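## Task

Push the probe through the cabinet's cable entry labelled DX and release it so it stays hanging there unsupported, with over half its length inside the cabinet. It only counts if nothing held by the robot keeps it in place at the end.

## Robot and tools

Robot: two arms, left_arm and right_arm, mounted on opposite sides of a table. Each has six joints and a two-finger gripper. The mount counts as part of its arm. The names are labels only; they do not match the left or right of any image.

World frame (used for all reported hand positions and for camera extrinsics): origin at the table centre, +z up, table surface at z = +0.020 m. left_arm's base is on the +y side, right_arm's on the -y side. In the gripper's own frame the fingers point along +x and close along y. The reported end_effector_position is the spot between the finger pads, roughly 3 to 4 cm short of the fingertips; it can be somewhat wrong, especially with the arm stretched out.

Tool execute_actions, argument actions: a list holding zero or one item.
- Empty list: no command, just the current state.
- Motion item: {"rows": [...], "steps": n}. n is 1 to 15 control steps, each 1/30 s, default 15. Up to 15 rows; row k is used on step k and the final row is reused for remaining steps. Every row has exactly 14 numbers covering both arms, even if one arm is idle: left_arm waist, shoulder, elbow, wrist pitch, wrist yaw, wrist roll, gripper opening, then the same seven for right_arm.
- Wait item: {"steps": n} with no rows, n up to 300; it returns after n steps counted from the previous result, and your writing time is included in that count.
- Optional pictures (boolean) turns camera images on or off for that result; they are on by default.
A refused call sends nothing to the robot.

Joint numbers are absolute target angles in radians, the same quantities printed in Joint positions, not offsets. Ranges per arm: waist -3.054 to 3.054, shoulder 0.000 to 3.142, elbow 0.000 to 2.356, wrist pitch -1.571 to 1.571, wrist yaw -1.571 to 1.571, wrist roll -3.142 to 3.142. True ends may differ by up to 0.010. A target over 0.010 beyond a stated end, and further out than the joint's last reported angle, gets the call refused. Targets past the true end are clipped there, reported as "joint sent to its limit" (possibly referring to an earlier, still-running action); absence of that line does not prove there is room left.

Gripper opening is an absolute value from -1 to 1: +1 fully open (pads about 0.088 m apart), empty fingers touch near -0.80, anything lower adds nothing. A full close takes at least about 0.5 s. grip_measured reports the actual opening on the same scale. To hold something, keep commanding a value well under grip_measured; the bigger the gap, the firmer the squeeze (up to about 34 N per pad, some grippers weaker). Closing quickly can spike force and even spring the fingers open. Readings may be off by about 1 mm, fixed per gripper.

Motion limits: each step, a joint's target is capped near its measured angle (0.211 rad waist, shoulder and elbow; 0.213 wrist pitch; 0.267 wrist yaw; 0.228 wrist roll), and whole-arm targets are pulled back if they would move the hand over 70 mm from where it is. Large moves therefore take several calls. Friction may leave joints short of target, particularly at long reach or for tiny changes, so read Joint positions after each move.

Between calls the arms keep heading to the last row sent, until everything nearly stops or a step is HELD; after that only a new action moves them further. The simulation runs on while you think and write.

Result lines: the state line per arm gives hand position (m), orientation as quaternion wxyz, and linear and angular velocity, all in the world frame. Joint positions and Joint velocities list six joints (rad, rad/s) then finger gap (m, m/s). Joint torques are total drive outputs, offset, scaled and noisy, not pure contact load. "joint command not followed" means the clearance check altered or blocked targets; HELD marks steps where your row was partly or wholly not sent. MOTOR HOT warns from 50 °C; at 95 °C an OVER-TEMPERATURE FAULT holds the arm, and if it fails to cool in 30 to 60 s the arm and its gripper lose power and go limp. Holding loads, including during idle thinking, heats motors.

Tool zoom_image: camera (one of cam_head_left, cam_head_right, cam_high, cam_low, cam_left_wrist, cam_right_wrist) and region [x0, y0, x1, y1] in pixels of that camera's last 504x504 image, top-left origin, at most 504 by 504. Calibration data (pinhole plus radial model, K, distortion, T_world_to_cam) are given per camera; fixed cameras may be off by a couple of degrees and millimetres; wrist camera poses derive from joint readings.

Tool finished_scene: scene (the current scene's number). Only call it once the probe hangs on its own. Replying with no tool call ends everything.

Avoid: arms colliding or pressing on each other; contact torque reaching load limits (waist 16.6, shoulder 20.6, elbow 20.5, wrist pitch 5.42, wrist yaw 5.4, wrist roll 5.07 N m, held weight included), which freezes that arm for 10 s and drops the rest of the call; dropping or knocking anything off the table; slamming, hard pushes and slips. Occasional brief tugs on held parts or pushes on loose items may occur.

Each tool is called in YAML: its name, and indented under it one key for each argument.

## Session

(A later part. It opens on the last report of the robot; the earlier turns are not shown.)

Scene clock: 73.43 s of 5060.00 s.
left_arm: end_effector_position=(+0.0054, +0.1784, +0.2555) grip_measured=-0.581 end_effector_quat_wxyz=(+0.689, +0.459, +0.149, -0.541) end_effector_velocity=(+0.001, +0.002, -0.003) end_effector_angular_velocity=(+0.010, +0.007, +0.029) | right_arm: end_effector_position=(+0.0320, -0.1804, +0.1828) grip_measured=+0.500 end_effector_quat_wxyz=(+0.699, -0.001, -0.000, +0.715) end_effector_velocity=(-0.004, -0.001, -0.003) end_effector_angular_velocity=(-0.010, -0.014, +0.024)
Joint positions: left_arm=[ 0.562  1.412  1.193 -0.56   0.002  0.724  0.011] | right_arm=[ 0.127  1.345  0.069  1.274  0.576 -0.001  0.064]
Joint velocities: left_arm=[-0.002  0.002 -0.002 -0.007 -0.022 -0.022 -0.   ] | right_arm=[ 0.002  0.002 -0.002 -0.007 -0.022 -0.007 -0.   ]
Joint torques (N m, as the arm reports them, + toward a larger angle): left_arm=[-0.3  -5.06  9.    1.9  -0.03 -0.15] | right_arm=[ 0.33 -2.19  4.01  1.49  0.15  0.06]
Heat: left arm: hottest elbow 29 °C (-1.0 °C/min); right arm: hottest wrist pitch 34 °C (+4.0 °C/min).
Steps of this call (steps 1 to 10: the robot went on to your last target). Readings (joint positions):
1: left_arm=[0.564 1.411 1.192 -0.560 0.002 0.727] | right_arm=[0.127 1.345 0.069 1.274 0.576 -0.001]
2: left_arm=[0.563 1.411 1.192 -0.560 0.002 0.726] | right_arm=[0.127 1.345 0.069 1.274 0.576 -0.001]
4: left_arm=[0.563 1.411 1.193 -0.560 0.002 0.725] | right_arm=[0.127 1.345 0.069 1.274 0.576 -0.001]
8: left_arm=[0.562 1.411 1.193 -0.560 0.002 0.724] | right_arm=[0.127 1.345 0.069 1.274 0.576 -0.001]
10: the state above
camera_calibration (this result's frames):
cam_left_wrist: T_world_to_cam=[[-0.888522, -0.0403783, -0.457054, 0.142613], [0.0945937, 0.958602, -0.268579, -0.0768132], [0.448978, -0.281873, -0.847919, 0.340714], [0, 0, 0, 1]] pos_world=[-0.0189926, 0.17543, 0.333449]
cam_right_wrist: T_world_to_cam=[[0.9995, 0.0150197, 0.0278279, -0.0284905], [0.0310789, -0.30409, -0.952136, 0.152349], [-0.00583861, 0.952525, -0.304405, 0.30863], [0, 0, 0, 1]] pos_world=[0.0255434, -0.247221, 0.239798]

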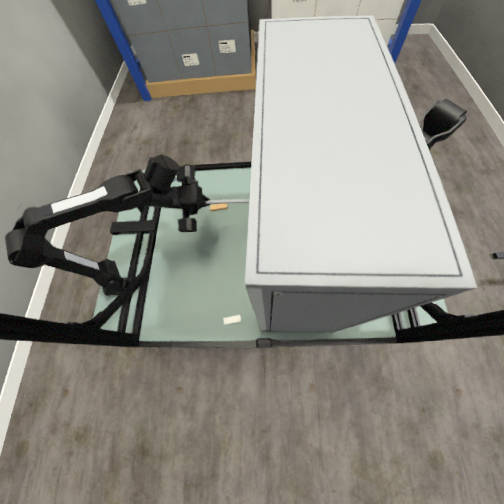

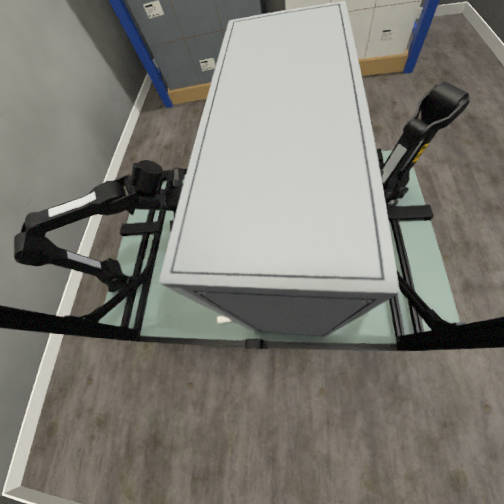

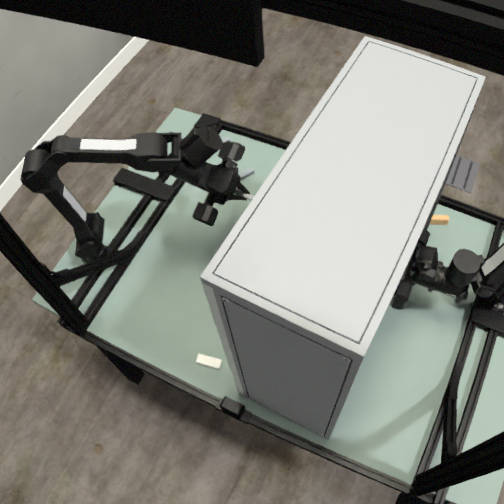

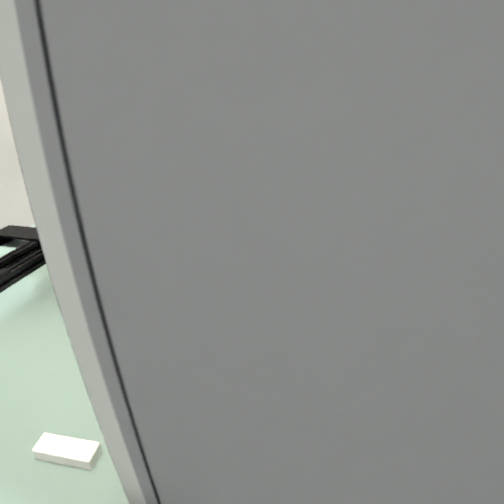

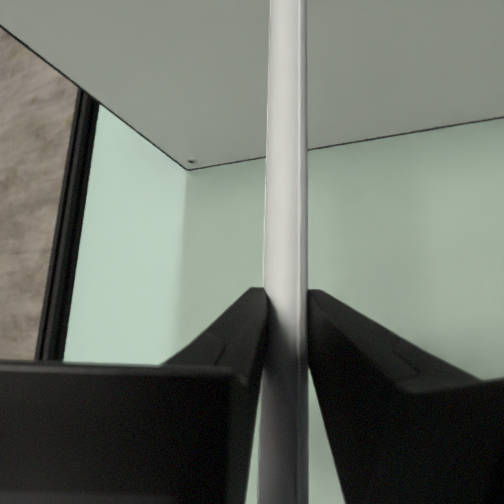

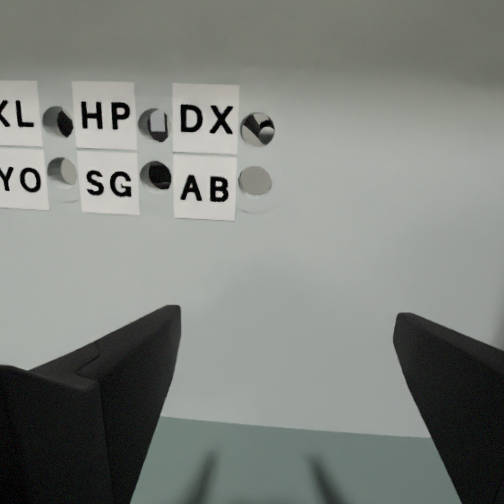

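execute_actions:
  actions:
    - {"rows":[[0.544,1.419,1.212,-0.537,0,0.718,-0.9,0.13,1.35,0.063,1.277,0.58,0,0.5]],"steps":12}

zoom_image:
  camera: "cam_right_wrist"
  region: [210,100,310,200]

Scene clock: 85.77 s of 5060.00 s.
left_arm: end_effector_position=(+0.0027, +0.1729, +0.2591) grip_measured=-0.582 end_effector_quat_wxyz=(+0.690, +0.457, +0.138, -0.544) end_effector_velocity=(-0.001, -0.001, +0.001) end_effector_angular_velocity=(-0.006, -0.003, +0.003) | right_arm: end_effector_position=(+0.0320, -0.1806, +0.1823) grip_measured=+0.500 end_effector_quat_wxyz=(+0.699, -0.001, -0.000, +0.715) end_effector_velocity=(-0.001, +0.001, -0.003) end_effector_angular_velocity=(-0.014, -0.017, +0.005)
Joint positions: left_arm=[ 0.548  1.413  1.197 -0.542  0.     0.723  0.01 ] | right_arm=[ 0.127  1.346  0.068  1.275  0.576 -0.001  0.064]
Joint velocities: left_arm=[-0.007 -0.002 -0.002  0.007 -0.007 -0.007 -0.   ] | right_arm=[-0.002 -0.002  0.002 -0.022 -0.007 -0.007 -0.   ]
Joint torques (N m, as the arm reports them, + toward a larger angle): left_arm=[-0.32 -5.38  8.99  1.94  0.02 -0.13] | right_arm=[ 0.24 -2.34  4.21  1.47  0.13  0.06]
Heat: left arm: hottest elbow 30 °C (+0.0 °C/min); right arm: hottest wrist pitch 34 °C (+3.0 °C/min).
Steps of this call (steps 1 to 15: the robot went on to your last target; steps 16 to 358: nothing new was sent; steps 359 to 370: all 12 steps of this action). Readings (joint positions):
359: left_arm=[0.560 1.413 1.195 -0.557 0.001 0.723] | right_arm=[0.127 1.346 0.068 1.275 0.576 -0.001]
360: left_arm=[0.558 1.413 1.195 -0.553 0.000 0.723] | right_arm=[0.127 1.346 0.068 1.275 0.576 -0.001]
362: left_arm=[0.553 1.413 1.195 -0.547 0.000 0.723] | right_arm=[0.127 1.346 0.068 1.275 0.576 -0.001]
366: left_arm=[0.549 1.413 1.197 -0.544 0.000 0.723] | right_arm=[0.127 1.346 0.068 1.275 0.576 -0.001]
370: the state above
camera_calibration (this result's frames):
cam_left_wrist: T_world_to_cam=[[-0.884167, -0.0372211, -0.465687, 0.143363], [0.109049, 0.952841, -0.283201, -0.0655983], [0.454266, -0.30118, -0.838411, 0.344266], [0, 0, 0, 1]] pos_world=[-0.0224784, 0.171527, 0.336821]
cam_right_wrist: T_world_to_cam=[[0.999481, 0.0154361, 0.0282877, -0.0284976], [0.0316513, -0.305286, -0.951734, 0.151504], [-0.00605519, 0.952136, -0.305616, 0.308841], [0, 0, 0, 1]] pos_world=[0.0255576, -0.247367, 0.239384]

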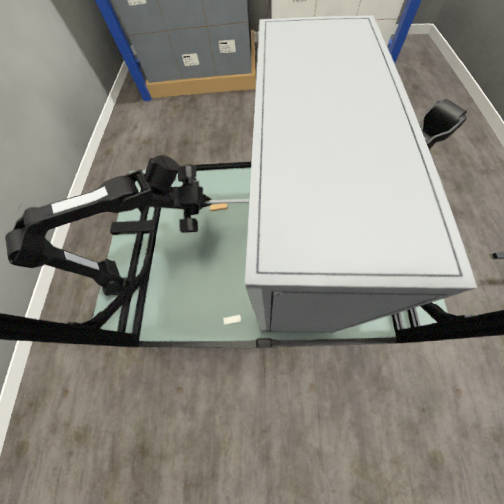

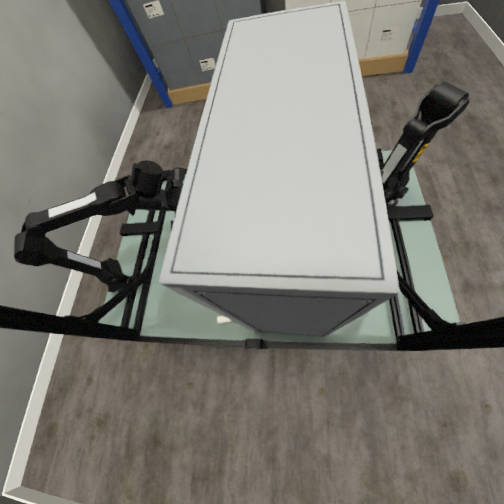

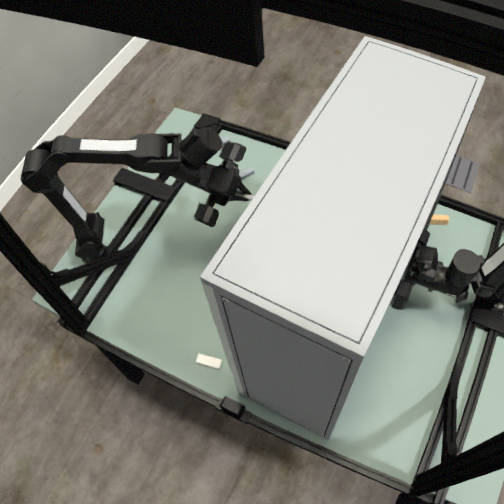

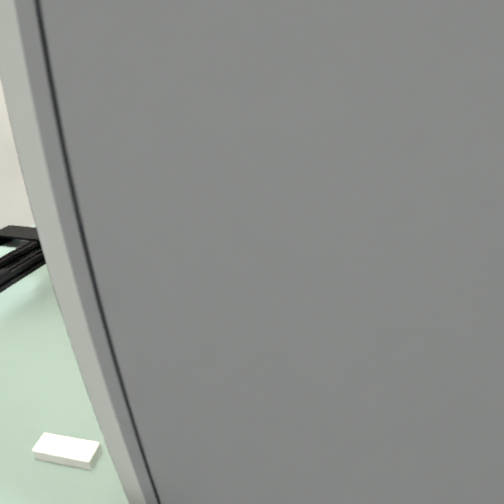

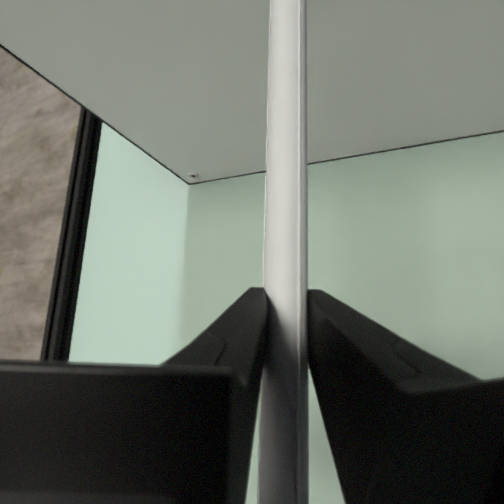

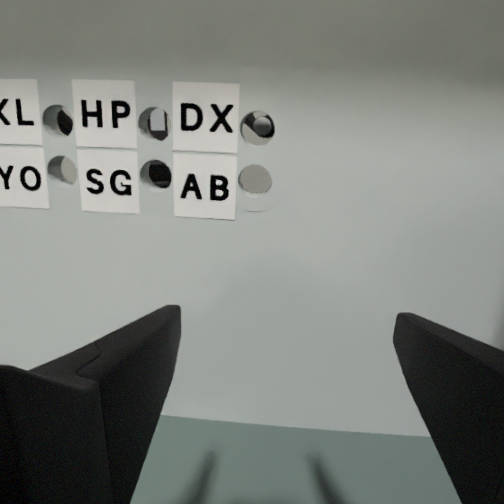

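Region (210, 100, 310, 200) of cam_right_wrist's 504x504 image, scaled by 5.040, with more detail than that image has.

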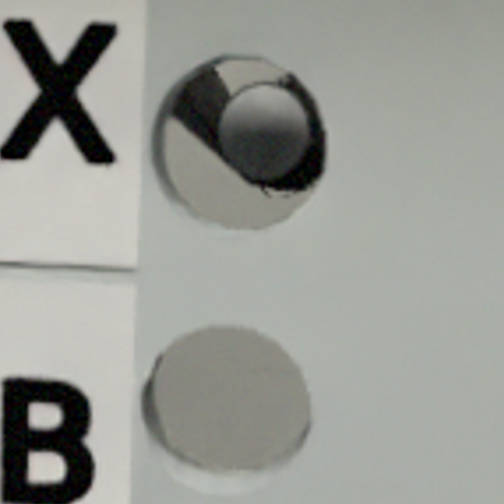

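execute_actions:
  actions:
    - {"rows":[[0.528,1.438,1.231,-0.548,0,0.709,-0.9,0.13,1.35,0.063,1.277,0.58,0,0.5],[0.524,1.457,1.25,-0.552,0,0.7,-0.9,0.13,1.35,0.063,1.277,0.58,0,0.5],[0.519,1.476,1.269,-0.556,0,0.692,-0.9,0.13,1.35,0.063,1.277,0.58,0,0.5],[0.513,1.494,1.288,-0.56,0,0.684,-0.9,0.13,1.35,0.063,1.277,0.58,0,0.5],[0.507,1.513,1.307,-0.564,0,0.676,-0.9,0.13,1.35,0.063,1.277,0.58,0,0.5],[0.501,1.532,1.327,-0.569,0,0.668,-0.9,0.13,1.35,0.063,1.277,0.58,0,0.5],[0.496,1.551,1.348,-0.573,0,0.66,-0.9,0.13,1.35,0.063,1.277,0.58,0,0.5]]}

Scene clock: 95.73 s of 5060.00 s.
left_arm: end_effector_position=(+0.0004, +0.1383, +0.2586) grip_measured=-0.582 end_effector_quat_wxyz=(+0.683, +0.446, +0.154, -0.558) end_effector_velocity=(+0.004, -0.008, +0.011) end_effector_angular_velocity=(-0.011, -0.006, +0.024) | right_arm: end_effector_position=(+0.0321, -0.1807, +0.1819) grip_measured=+0.500 end_effector_quat_wxyz=(+0.699, -0.002, +0.000, +0.715) end_effector_velocity=(+0.002, -0.000, +0.001) end_effector_angular_velocity=(+0.007, -0.018, -0.010)
Joint positions: left_arm=[ 0.501  1.539  1.325 -0.572 -0.     0.668  0.01 ] | right_arm=[ 0.127  1.346  0.068  1.275  0.577 -0.001  0.064]
Joint velocities: left_arm=[-0.007  0.027  0.061 -0.022 -0.022 -0.022  0.   ] | right_arm=[-0.002 -0.002 -0.002  0.007  0.007 -0.022 -0.   ]
Joint torques (N m, as the arm reports them, + toward a larger angle): left_arm=[-0.32 -6.18  9.11  1.53  0.03 -0.15] | right_arm=[ 0.25 -2.37  4.29  1.45  0.13  0.05]
Heat: left arm: hottest elbow 31 °C (+1.0 °C/min); right arm: hottest wrist pitch 34 °C (+2.0 °C/min).
Steps of this call (steps 1 to 15: the robot went on to your last target; steps 16 to 284: nothing new was sent; steps 285 to 299: all 15 steps of this action). Readings (joint positions):
285: left_arm=[0.546 1.416 1.200 -0.542 0.000 0.722] | right_arm=[0.127 1.346 0.068 1.275 0.577 -0.001]
286: left_arm=[0.543 1.420 1.205 -0.544 0.000 0.719] | right_arm=[0.127 1.346 0.068 1.275 0.577 -0.001]
288: left_arm=[0.534 1.440 1.228 -0.549 0.000 0.709] | right_arm=[0.127 1.346 0.068 1.275 0.577 -0.001]
292: left_arm=[0.512 1.501 1.291 -0.562 0.000 0.683] | right_arm=[0.127 1.346 0.068 1.275 0.577 -0.001]
299: the state above
camera_calibration (this result's frames):
cam_left_wrist: T_world_to_cam=[[-0.905387, -0.0276158, -0.423689, 0.127552], [0.103716, 0.953268, -0.283767, -0.0324375], [0.411725, -0.300862, -0.860212, 0.340108], [0, 0, 0, 1]] pos_world=[-0.0211828, 0.13677, 0.337403]
cam_right_wrist: T_world_to_cam=[[0.999468, 0.0150818, 0.0289196, -0.0288071], [0.03215, -0.306197, -0.951425, 0.150895], [-0.00549411, 0.951849, -0.306519, 0.308948], [0, 0, 0, 1]] pos_world=[0.0256379, -0.247434, 0.239097]

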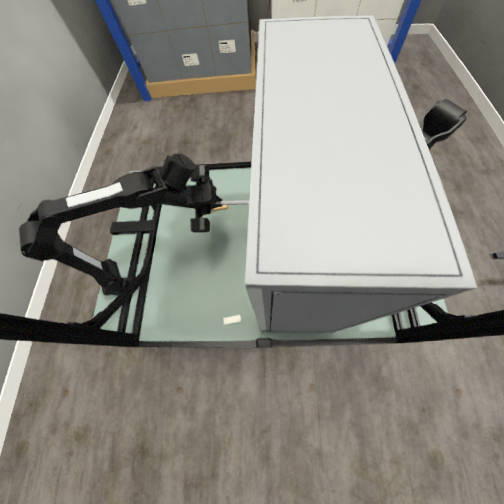

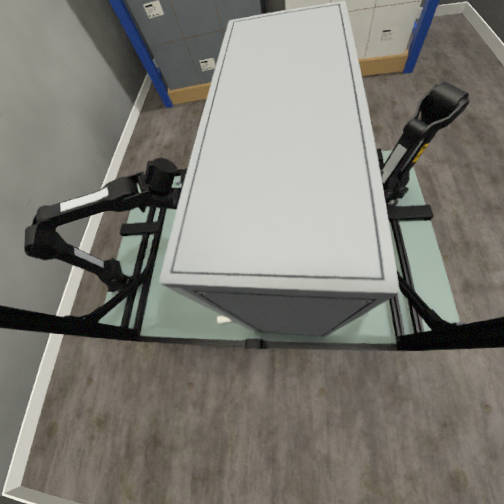

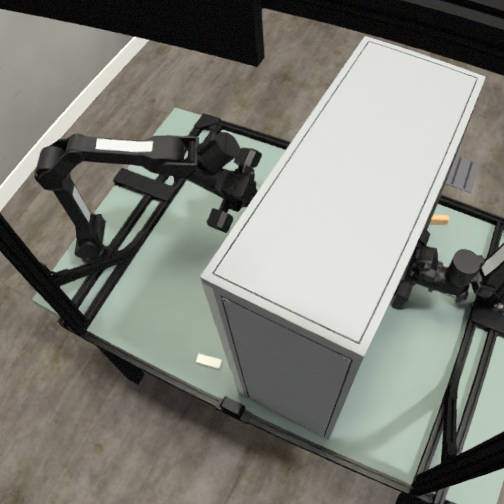

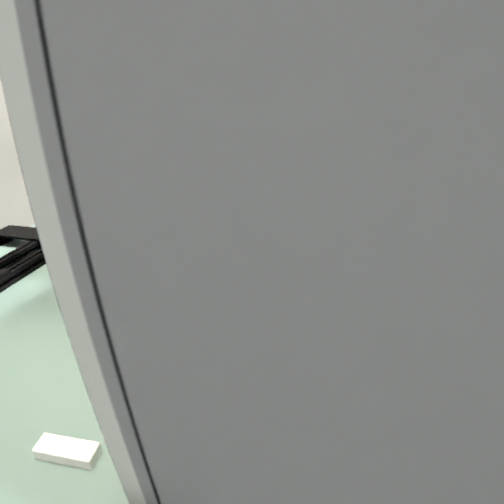

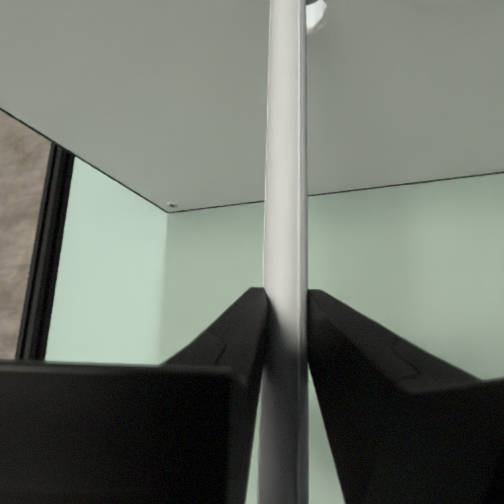

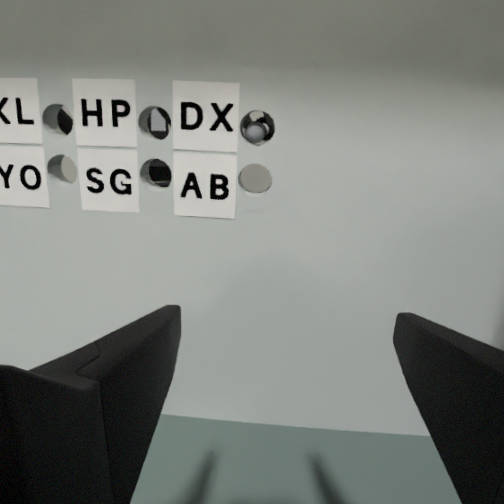

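execute_actions:
  actions:
    - {"rows":[[0.482,1.607,1.418,-0.588,0,0.637,-0.9,0.13,1.35,0.063,1.277,0.58,0,0.5]],"steps":7}
  pictures: false

execute_actions:
  actions:
    - {"rows":[[0.457,1.701,1.53,-0.618,0,0.603,-0.9,0.13,1.35,0.063,1.277,0.58,0,0.5]],"steps":7}
  pictures: false

execute_actions:
  actions:
    - {"rows":[[0.435,1.796,1.65,-0.654,0,0.572,-0.9,0.3,1.35,0.063,1.277,0.3,0,0.5]],"steps":7}
  pictures: false

execute_actions:
  actions:
    - {"rows":[[0.418,1.876,1.759,-0.69,0,0.55,-0.9,0.3,1.35,0.063,1.277,0.2,0,0.5]],"steps":7}
  pictures: false

execute_actions:
  actions:
    - {"rows":[[0.403,1.957,1.873,-0.729,0,0.529,-0.9,0.3,1.35,0.063,1.277,0.2,0,0.5]]}

Scene clock: 116.47 s of 5060.00 s.
left_arm: end_effector_position=(+0.0013, +0.1232, +0.2629) grip_measured=-0.582 end_effector_quat_wxyz=(+0.684, +0.440, +0.156, -0.561) end_effector_velocity=(-0.000, -0.013, -0.006) end_effector_angular_velocity=(+0.037, +0.030, +0.019) | right_arm: end_effector_position=(+0.0320, -0.1810, +0.1813) grip_measured=+0.500 end_effector_quat_wxyz=(+0.699, -0.003, +0.000, +0.715) end_effector_velocity=(-0.003, +0.001, +0.002) end_effector_angular_velocity=(+0.006, +0.012, +0.020)
Joint positions: left_arm=[ 0.486  1.591  1.393 -0.586 -0.     0.646  0.01 ] | right_arm=[ 0.128  1.347  0.066  1.275  0.577 -0.001  0.064]
Joint velocities: left_arm=[-0.022  0.071  0.076 -0.051 -0.022 -0.037 -0.   ] | right_arm=[-0.002  0.002  0.002  0.007 -0.022  0.007 -0.   ]
Joint torques (N m, as the arm reports them, + toward a larger angle): left_arm=[-0.25 -6.6   8.97  1.52  0.05 -0.15] | right_arm=[ 0.22 -2.46  4.46  1.44  0.11  0.04]
Heat: left arm: hottest elbow 33 °C (+4.0 °C/min); right arm: hottest wrist pitch 35 °C (+2.0 °C/min).
Steps of this call (steps 1 to 15: the robot went on to your last target; steps 16 to 615: nothing new was sent; steps 616 to 622: all 7 steps of this action). Readings (joint positions):
616: left_arm=[0.498 1.551 1.343 -0.581 -0.000 0.661] | right_arm=[0.128 1.347 0.066 1.275 0.577 -0.001]
617: left_arm=[0.496 1.561 1.357 -0.585 0.000 0.657] | right_arm=[0.128 1.347 0.066 1.275 0.577 -0.001]
619: left_arm=[0.491 1.579 1.379 -0.583 0.000 0.651] | right_arm=[0.128 1.347 0.066 1.275 0.577 -0.001]
622: the state above

Scene clock: 116.70 s of 5060.00 s.
left_arm: end_effector_position=(+0.0009, +0.0994, +0.2621) grip_measured=-0.582 end_effector_quat_wxyz=(+0.680, +0.433, +0.166, -0.567) end_effector_velocity=(-0.002, -0.027, -0.020) end_effector_angular_velocity=(+0.059, +0.062, +0.010) | right_arm: end_effector_position=(+0.0320, -0.1810, +0.1813) grip_measured=+0.500 end_effector_quat_wxyz=(+0.699, -0.003, +0.000, +0.715) end_effector_velocity=(+0.002, -0.000, -0.002) end_effector_angular_velocity=(-0.006, -0.026, -0.010)
Joint positions: left_arm=[ 0.462  1.681  1.495 -0.614  0.     0.615  0.01 ] | right_arm=[ 0.128  1.347  0.066  1.275  0.577 -0.001  0.064]
Joint velocities: left_arm=[-0.032  0.139  0.125 -0.066 -0.007 -0.051  0.   ] | right_arm=[-0.002 -0.002 -0.002 -0.007  0.007 -0.022 -0.   ]
Joint torques (N m, as the arm reports them, + toward a larger angle): left_arm=[ 0.03 -7.56  9.4   1.58  0.02 -0.17] | right_arm=[ 0.17 -2.49  4.44  1.44  0.13  0.05]
Heat: left arm: hottest elbow 33 °C (+4.0 °C/min); right arm: hottest wrist pitch 35 °C (+2.0 °C/min).
Steps of this call (steps 1 to 7: all 7 steps of this action). Readings (joint positions):
1: left_arm=[0.485 1.604 1.409 -0.602 -0.000 0.640] | right_arm=[0.128 1.347 0.066 1.275 0.577 -0.001]
2: left_arm=[0.481 1.622 1.435 -0.607 -0.000 0.632] | right_arm=[0.128 1.347 0.066 1.275 0.577 -0.001]
4: left_arm=[0.470 1.657 1.473 -0.605 0.000 0.623] | right_arm=[0.128 1.347 0.066 1.275 0.577 -0.001]
7: the state above

Scene clock: 116.93 s of 5060.00 s.
left_arm: end_effector_position=(+0.0011, +0.0750, +0.2646) grip_measured=-0.582 end_effector_quat_wxyz=(+0.680, +0.426, +0.172, -0.572) end_effector_velocity=(-0.008, -0.033, -0.018) end_effector_angular_velocity=(+0.043, +0.064, +0.006) | right_arm: end_effector_position=(-0.0405, -0.2070, +0.1812) grip_measured=+0.500 end_effector_quat_wxyz=(+0.554, -0.003, +0.000, +0.833) end_effector_velocity=(-0.094, -0.051, -0.002) end_effector_angular_velocity=(-0.009, +0.003, +0.527)
Joint positions: left_arm=[ 0.44   1.772  1.614 -0.648  0.     0.583  0.01 ] | right_arm=[ 0.274  1.347  0.066  1.276  0.349 -0.     0.064]
Joint velocities: left_arm=[-0.046  0.144  0.144 -0.066 -0.007 -0.066 -0.   ] | right_arm=[ 0.183 -0.002 -0.002 -0.007 -0.344  0.007 -0.   ]
Joint torques (N m, as the arm reports them, + toward a larger angle): left_arm=[-0.03 -8.17  9.01  1.54 -0.03 -0.13] | right_arm=[ 0.1  -2.56  4.59  1.46 -0.17  0.04]
Heat: left arm: hottest elbow 33 °C (+4.1 °C/min); right arm: hottest wrist pitch 35 °C (+2.0 °C/min).
Steps of this call (steps 1 to 7: all 7 steps of this action). Readings (joint positions):
1: left_arm=[0.460 1.696 1.515 -0.632 0.000 0.608] | right_arm=[0.142 1.347 0.066 1.275 0.555 -0.001]
2: left_arm=[0.457 1.715 1.543 -0.638 0.000 0.600] | right_arm=[0.176 1.347 0.066 1.275 0.492 -0.001]
4: left_arm=[0.449 1.749 1.588 -0.635 0.000 0.591] | right_arm=[0.238 1.347 0.066 1.276 0.401 -0.001]
7: the state above

Scene clock: 117.17 s of 5060.00 s.
left_arm: end_effector_position=(+0.0013, +0.0542, +0.2657) grip_measured=-0.582 end_effector_quat_wxyz=(+0.678, +0.421, +0.178, -0.576) end_effector_velocity=(-0.008, -0.031, -0.015) end_effector_angular_velocity=(+0.031, +0.046, +0.001) | right_arm: end_effector_position=(-0.0615, -0.2186, +0.1812) grip_measured=+0.500 end_effector_quat_wxyz=(+0.494, -0.003, +0.001, +0.870) end_effector_velocity=(-0.032, -0.021, -0.002) end_effector_angular_velocity=(-0.002, -0.011, +0.234)
Joint positions: left_arm=[ 0.423  1.853  1.724 -0.684  0.     0.56   0.01 ] | right_arm=[ 0.294  1.347  0.066  1.276  0.228 -0.     0.064]
Joint velocities: left_arm=[-0.042  0.129  0.134 -0.051 -0.007 -0.051 -0.   ] | right_arm=[ 0.022 -0.002 -0.002 -0.007 -0.212 -0.007 -0.   ]
Joint torques (N m, as the arm reports them, + toward a larger angle): left_arm=[-0.1  -8.56  9.08  1.54  0.   -0.16] | right_arm=[ 0.24 -2.6   4.61  1.5  -0.2   0.04]
Heat: left arm: hottest elbow 33 °C (+4.0 °C/min); right arm: hottest wrist pitch 35 °C (+2.0 °C/min).
Steps of this call (steps 1 to 7: all 7 steps of this action). Readings (joint positions):
1: left_arm=[0.438 1.785 1.633 -0.664 0.000 0.579] | right_arm=[0.278 1.347 0.066 1.276 0.325 -0.000]
2: left_arm=[0.436 1.803 1.659 -0.671 0.000 0.573] | right_arm=[0.283 1.347 0.066 1.276 0.294 -0.000]
4: left_arm=[0.430 1.833 1.700 -0.670 0.000 0.565] | right_arm=[0.289 1.347 0.066 1.276 0.255 -0.000]
7: the state above

Scene clock: 117.67 s of 5060.00 s.
left_arm: end_effector_position=(+0.0016, +0.0318, +0.2666) grip_measured=-0.582 end_effector_quat_wxyz=(+0.677, +0.415, +0.184, -0.579) end_effector_velocity=(-0.001, -0.003, +0.011) end_effector_angular_velocity=(-0.028, +0.010, +0.009) | right_arm: end_effector_position=(-0.0650, -0.2208, +0.1812) grip_measured=+0.500 end_effector_quat_wxyz=(+0.483, -0.003, +0.001, +0.875) end_effector_velocity=(+0.001, -0.000, -0.005) end_effector_angular_velocity=(-0.012, -0.022, -0.005)
Joint positions: left_arm=[ 0.406  1.945  1.855 -0.728  0.     0.535  0.01 ] | right_arm=[ 0.297  1.347  0.066  1.276  0.207 -0.     0.064]
Joint velocities: left_arm=[-0.002 -0.002  0.027 -0.007  0.007 -0.022 -0.   ] | right_arm=[ 0.002 -0.002 -0.002 -0.022  0.007 -0.007 -0.   ]
Joint torques (N m, as the arm reports them, + toward a larger angle): left_arm=[-0.29 -8.87  8.96  1.47  0.01 -0.15] | right_arm=[ 0.33 -2.62  4.61  1.5  -0.19  0.05]
Heat: left arm: hottest elbow 33 °C (+4.0 °C/min); right arm: hottest wrist pitch 35 °C (+2.0 °C/min).
Steps of this call (steps 1 to 15: all 15 steps of this action). Readings (joint positions):
1: left_arm=[0.421 1.867 1.744 -0.701 0.000 0.555] | right_arm=[0.294 1.347 0.066 1.276 0.223 -0.000]
2: left_arm=[0.419 1.884 1.771 -0.708 0.000 0.550] | right_arm=[0.295 1.347 0.066 1.276 0.219 -0.000]
4: left_arm=[0.413 1.914 1.813 -0.708 0.000 0.543] | right_arm=[0.295 1.347 0.066 1.276 0.214 -0.000]
8: left_arm=[0.407 1.938 1.842 -0.724 0.000 0.538] | right_arm=[0.296 1.347 0.066 1.276 0.209 -0.000]
15: the state above
camera_calibration (this result's frames):
cam_left_wrist: T_world_to_cam=[[-0.942419, -0.0322036, -0.332879, 0.105106], [0.0741479, 0.950461, -0.301871, 0.0761469], [0.32611, -0.309171, -0.893345, 0.323675], [0, 0, 0, 1]] pos_world=[-0.0121463, 0.0310813, 0.347128]
cam_right_wrist: T_world_to_cam=[[0.850007, 0.52604, 0.0277421, 0.172201], [0.184997, -0.248789, -0.950726, 0.1635], [-0.493218, 0.813256, -0.308788, 0.284461], [0, 0, 0, 1]] pos_world=[-0.0363178, -0.281248, 0.238505]

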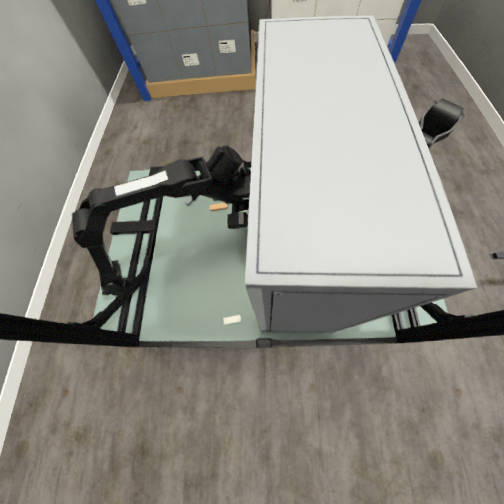

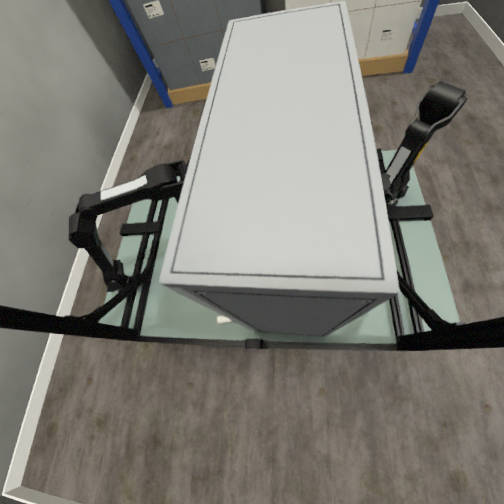

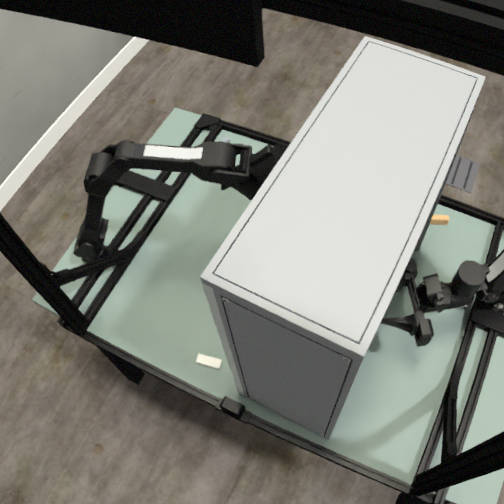

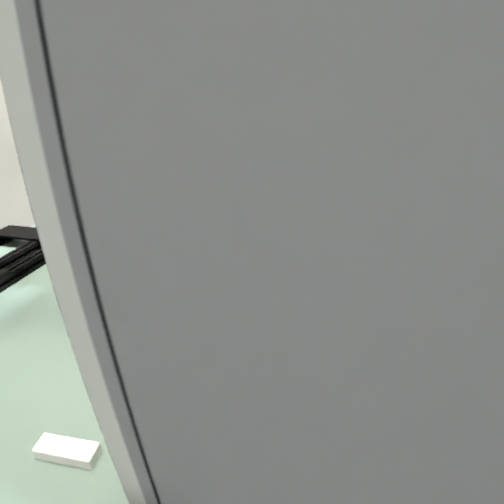

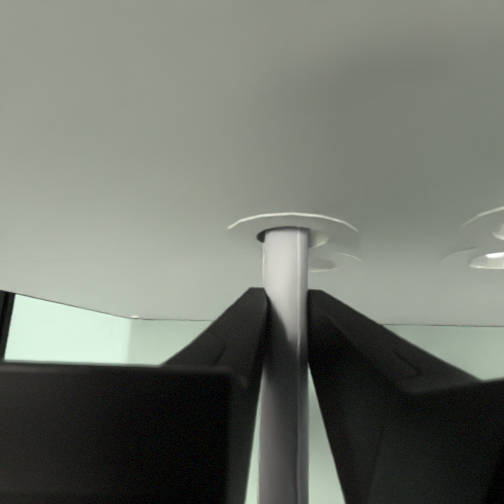

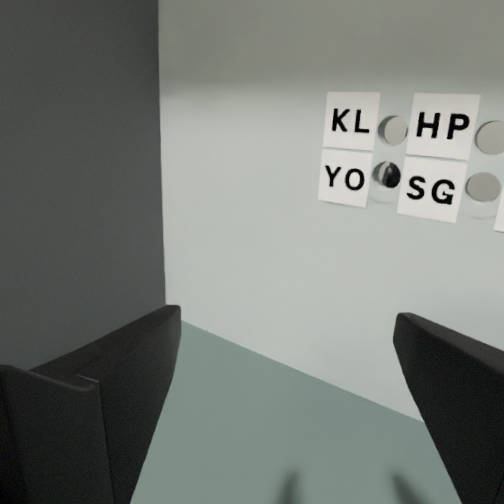

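execute_actions:
  actions:
    - {"rows":[[0.403,1.957,1.873,-0.729,0,0.529,0.2,0.3,1.35,0.063,1.277,0.2,0,0.5]],"steps":10}
  pictures: false

execute_actions:
  actions:
    - {"rows":[[0.43,1.83,1.71,-0.68,0,0.56,0.2,0.3,1.35,0.063,1.277,0.2,0,0.5]]}

Scene clock: 128.57 s of 5060.00 s.
left_arm: end_effector_position=(+0.0017, +0.0310, +0.2670) grip_measured=+0.142 end_effector_quat_wxyz=(+0.677, +0.414, +0.184, -0.579) end_effector_velocity=(+0.002, +0.000, +0.006) end_effector_angular_velocity=(-0.015, -0.007, +0.029) | right_arm: end_effector_position=(-0.0650, -0.2211, +0.1807) grip_measured=+0.500 end_effector_quat_wxyz=(+0.483, -0.003, +0.001, +0.876) end_effector_velocity=(+0.001, -0.001, -0.003) end_effector_angular_velocity=(+0.003, -0.027, +0.005)
Joint positions: left_arm=[ 0.406  1.948  1.86  -0.729  0.     0.534  0.046] | right_arm=[ 0.297  1.348  0.065  1.276  0.206 -0.     0.064]
Joint velocities: left_arm=[-0.002 -0.007  0.002  0.007 -0.022 -0.022  0.006] | right_arm=[-0.002 -0.002 -0.007 -0.007 -0.007 -0.022  0.   ]
Joint torques (N m, as the arm reports them, + toward a larger angle): left_arm=[-0.27 -9.17  8.54  1.55  0.03 -0.12] | right_arm=[ 0.29 -2.66  4.64  1.49 -0.19  0.04]
Heat: left arm: hottest elbow 33 °C (+4.0 °C/min); right arm: hottest wrist pitch 35 °C (+1.0 °C/min).
Steps of this call (steps 1 to 15: the robot went on to your last target; steps 16 to 317: nothing new was sent; steps 318 to 327: all 10 steps of this action). Readings (joint positions):
318: left_arm=[0.406 1.948 1.858 -0.729 0.000 0.534] | right_arm=[0.297 1.348 0.066 1.276 0.206 -0.000]
319: left_arm=[0.406 1.948 1.858 -0.729 0.000 0.534] | right_arm=[0.297 1.348 0.066 1.276 0.206 -0.000]
321: left_arm=[0.406 1.948 1.859 -0.729 0.000 0.534] | right_arm=[0.297 1.348 0.066 1.276 0.206 -0.000]
325: left_arm=[0.406 1.948 1.860 -0.729 0.000 0.534] | right_arm=[0.297 1.348 0.066 1.276 0.206 -0.000]
327: the state above

Scene clock: 129.07 s of 5060.00 s.
left_arm: end_effector_position=(+0.0026, +0.0556, +0.2678) grip_measured=+0.199 end_effector_quat_wxyz=(+0.681, +0.417, +0.179, -0.574) end_effector_velocity=(-0.001, +0.007, -0.012) end_effector_angular_velocity=(+0.034, +0.014, +0.029) | right_arm: end_effector_position=(-0.0650, -0.2211, +0.1807) grip_measured=+0.500 end_effector_quat_wxyz=(+0.483, -0.003, +0.001, +0.876) end_effector_velocity=(+0.001, +0.000, -0.000) end_effector_angular_velocity=(+0.002, -0.008, +0.000)
Joint positions: left_arm=[ 0.426  1.848  1.723 -0.683  0.     0.554  0.049] | right_arm=[ 0.297  1.348  0.065  1.276  0.206 -0.     0.064]
Joint velocities: left_arm=[-0.002 -0.007 -0.037 -0.007 -0.022 -0.022  0.001] | right_arm=[-0.007 -0.007 -0.002 -0.007 -0.007 -0.007 -0.   ]
Joint torques (N m, as the arm reports them, + toward a larger angle): left_arm=[  0.36 -11.46   6.09   1.75   0.02   0.18] | right_arm=[ 0.3  -2.68  4.69  1.5  -0.18  0.04]
Heat: left arm: hottest elbow 33 °C (+4.0 °C/min); right arm: hottest wrist pitch 35 °C (+1.0 °C/min).
Steps of this call (steps 1 to 15: all 15 steps of this action). Readings (joint positions):
1: left_arm=[0.406 1.938 1.843 -0.713 0.000 0.534] | right_arm=[0.297 1.348 0.065 1.276 0.206 -0.000]
2: left_arm=[0.408 1.922 1.815 -0.706 0.000 0.537] | right_arm=[0.297 1.348 0.065 1.276 0.206 -0.000]
4: left_arm=[0.415 1.892 1.771 -0.704 -0.000 0.544] | right_arm=[0.297 1.348 0.065 1.276 0.206 -0.000]
8: left_arm=[0.426 1.861 1.738 -0.688 0.000 0.551] | right_arm=[0.297 1.348 0.065 1.276 0.206 -0.000]
15: the state above
camera_calibration (this result's frames):
cam_left_wrist: T_world_to_cam=[[-0.936661, -0.0397777, -0.34797, 0.111647], [0.0730362, 0.949503, -0.305139, 0.0547991], [0.342536, -0.311226, -0.886458, 0.330035], [0, 0, 0, 1]] pos_world=[-0.0124764, 0.0551249, 0.348133]
cam_right_wrist: T_world_to_cam=[[0.849375, 0.527043, 0.0280618, 0.172539], [0.186287, -0.249622, -0.950256, 0.162819], [-0.493821, 0.812351, -0.310204, 0.284474], [0, 0, 0, 1]] pos_world=[-0.036402, -0.281384, 0.238123]

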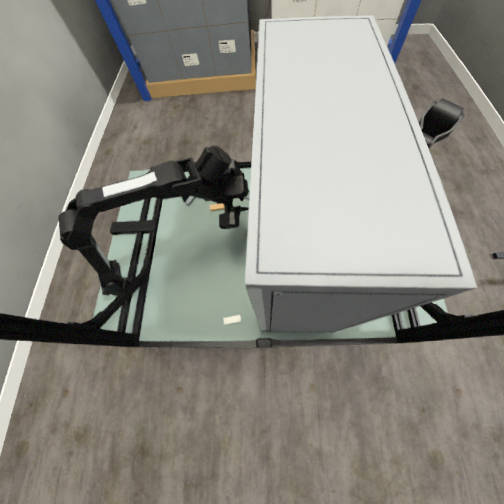

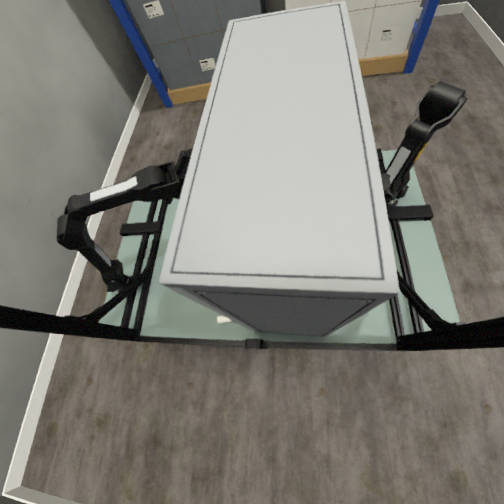

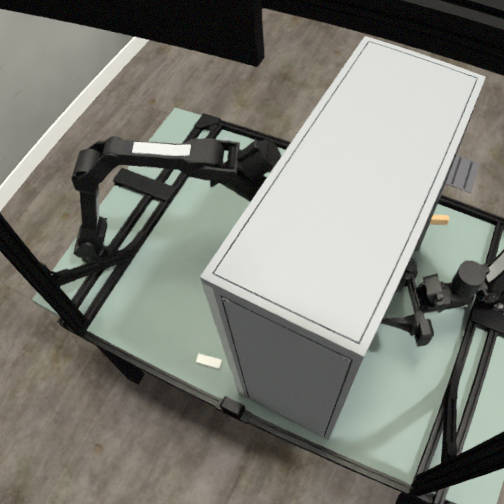

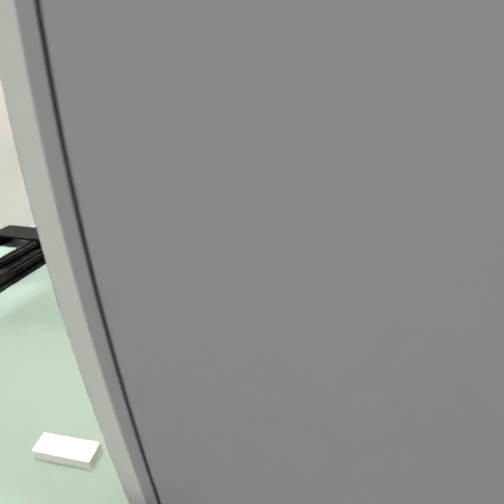

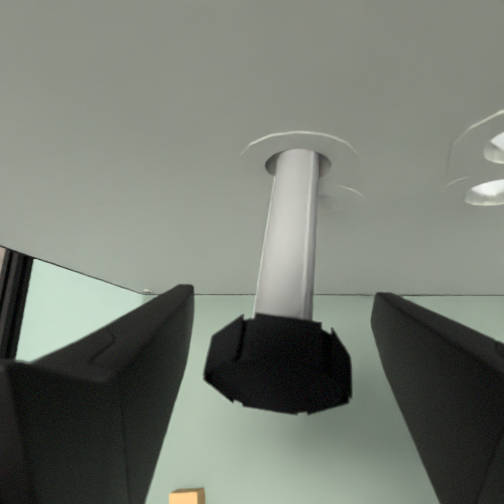

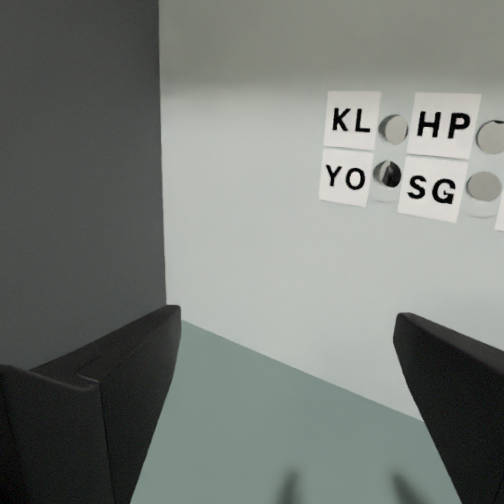

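It tipped inward, so its centre of mass is inside. Retreat.

execute_actions:
  actions:
    - {"rows":[[0.43,1.83,1.71,-0.68,0,0.56,1,0.3,1.35,0.063,1.277,0.2,0,0.5],[0.43,1.83,1.71,-0.68,0,0.56,1,0.3,1.35,0.063,1.277,0.2,0,0.5],[0.43,1.83,1.71,-0.68,0,0.56,1,0.3,1.35,0.063,1.277,0.2,0,0.5],[0.47,1.55,1.45,-0.68,0,0.6,1,0.3,1.35,0.063,1.277,0.2,0,0.5]]}

Scene clock: 138.87 s of 5060.00 s.
left_arm: end_effector_position=(-0.0096, +0.1257, +0.2944) grip_measured=+0.966 end_effector_quat_wxyz=(+0.694, +0.419, +0.159, -0.563) end_effector_velocity=(-0.011, +0.024, -0.033) end_effector_angular_velocity=(+0.086, +0.042, +0.008) | right_arm: end_effector_position=(-0.0650, -0.2211, +0.1807) grip_measured=+0.500 end_effector_quat_wxyz=(+0.483, -0.003, +0.001, +0.876) end_effector_velocity=(-0.003, -0.004, -0.003) end_effector_angular_velocity=(-0.013, -0.002, +0.034)
Joint positions: left_arm=[ 0.467  1.564  1.478 -0.679  0.     0.593  0.086] | right_arm=[ 0.297  1.348  0.065  1.276  0.206 -0.     0.064]
Joint velocities: left_arm=[-0.002 -0.056 -0.129 -0.022 -0.007 -0.007  0.005] | right_arm=[-0.002 -0.002 -0.007 -0.007 -0.037  0.007 -0.   ]
Joint torques (N m, as the arm reports them, + toward a larger angle): left_arm=[ 0.34 -7.75  5.46  1.54  0.01  0.18] | right_arm=[ 0.27 -2.71  4.72  1.5  -0.19  0.05]
Heat: left arm: hottest elbow 33 °C (+3.0 °C/min); right arm: hottest wrist pitch 35 °C (+1.0 °C/min).
Steps of this call (steps 1 to 15: the robot went on to your last target; steps 16 to 90: nothing new was sent; then 6.30 s passed at rest; steps 91 to 105: all 15 steps of this action). Readings (joint positions):
91: left_arm=[0.427 1.847 1.720 -0.683 0.000 0.555] | right_arm=[0.297 1.348 0.065 1.276 0.206 -0.000]
92: left_arm=[0.427 1.847 1.720 -0.683 0.000 0.555] | right_arm=[0.297 1.348 0.065 1.276 0.206 -0.000]
94: left_arm=[0.428 1.825 1.692 -0.663 0.001 0.562] | right_arm=[0.297 1.348 0.065 1.276 0.206 -0.000]
98: left_arm=[0.457 1.671 1.525 -0.690 0.001 0.584] | right_arm=[0.297 1.348 0.065 1.276 0.206 -0.000]
105: the state above
camera_calibration (this result's frames):
cam_left_wrist: T_world_to_cam=[[-0.920334, -0.0613229, -0.386296, 0.12642], [0.0750168, 0.941624, -0.328203, 0.00501371], [0.383872, -0.331035, -0.862008, 0.37524], [0, 0, 0, 1]] pos_world=[-0.0280716, 0.127249, 0.373941]
cam_right_wrist: T_world_to_cam=[[0.849375, 0.527043, 0.0280618, 0.172539], [0.186287, -0.249622, -0.950256, 0.162819], [-0.493821, 0.812351, -0.310204, 0.284474], [0, 0, 0, 1]] pos_world=[-0.036402, -0.281384, 0.238123]

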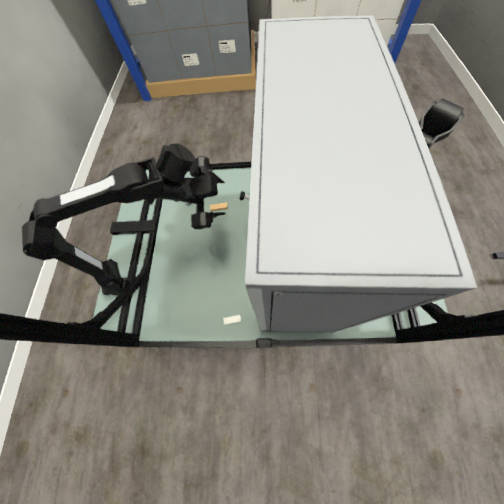

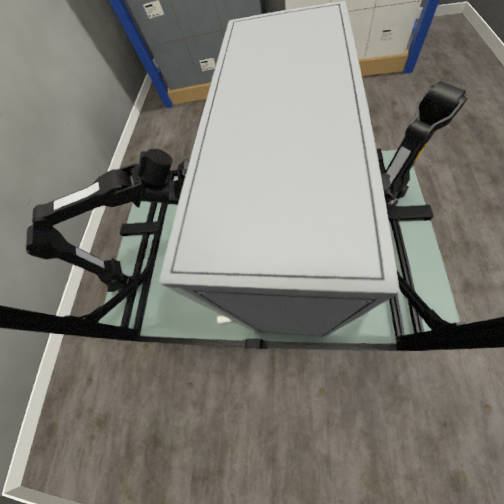

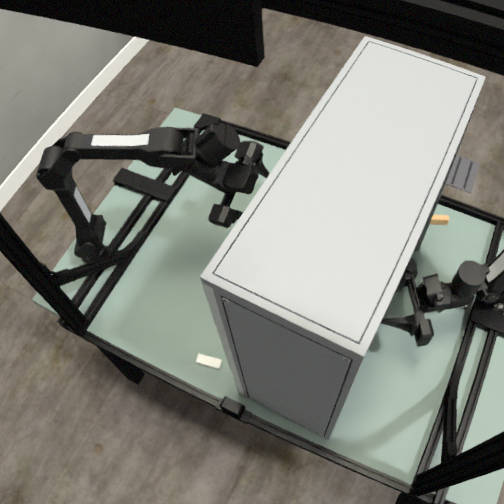

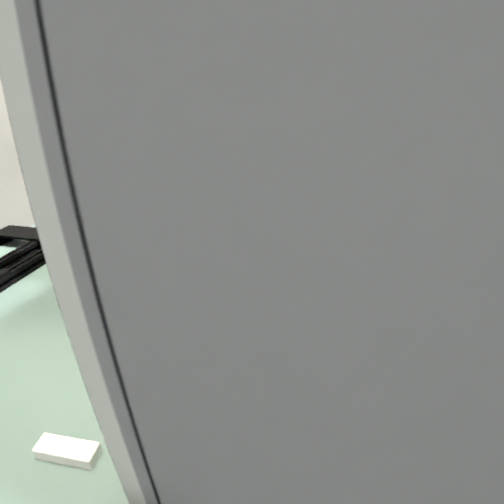

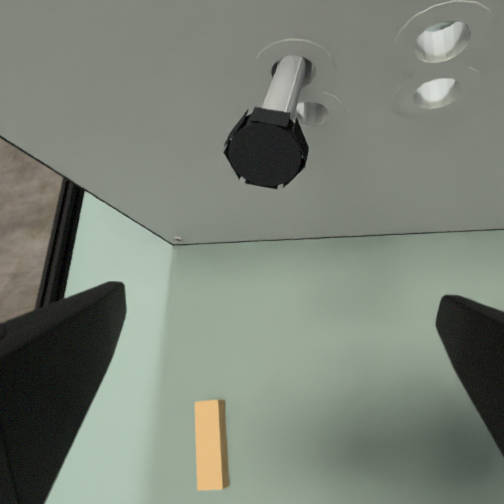

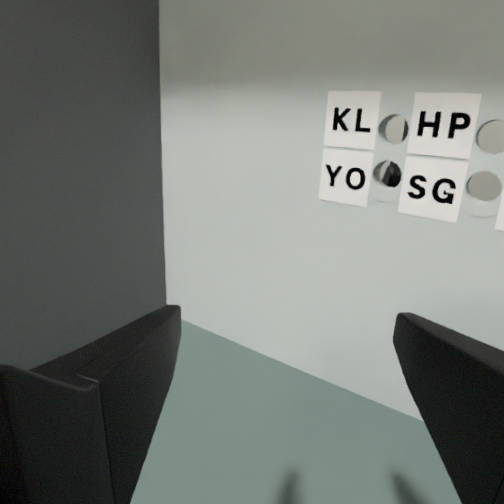

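finished_scene:
  scene: 2

The scene is finished: the task was done.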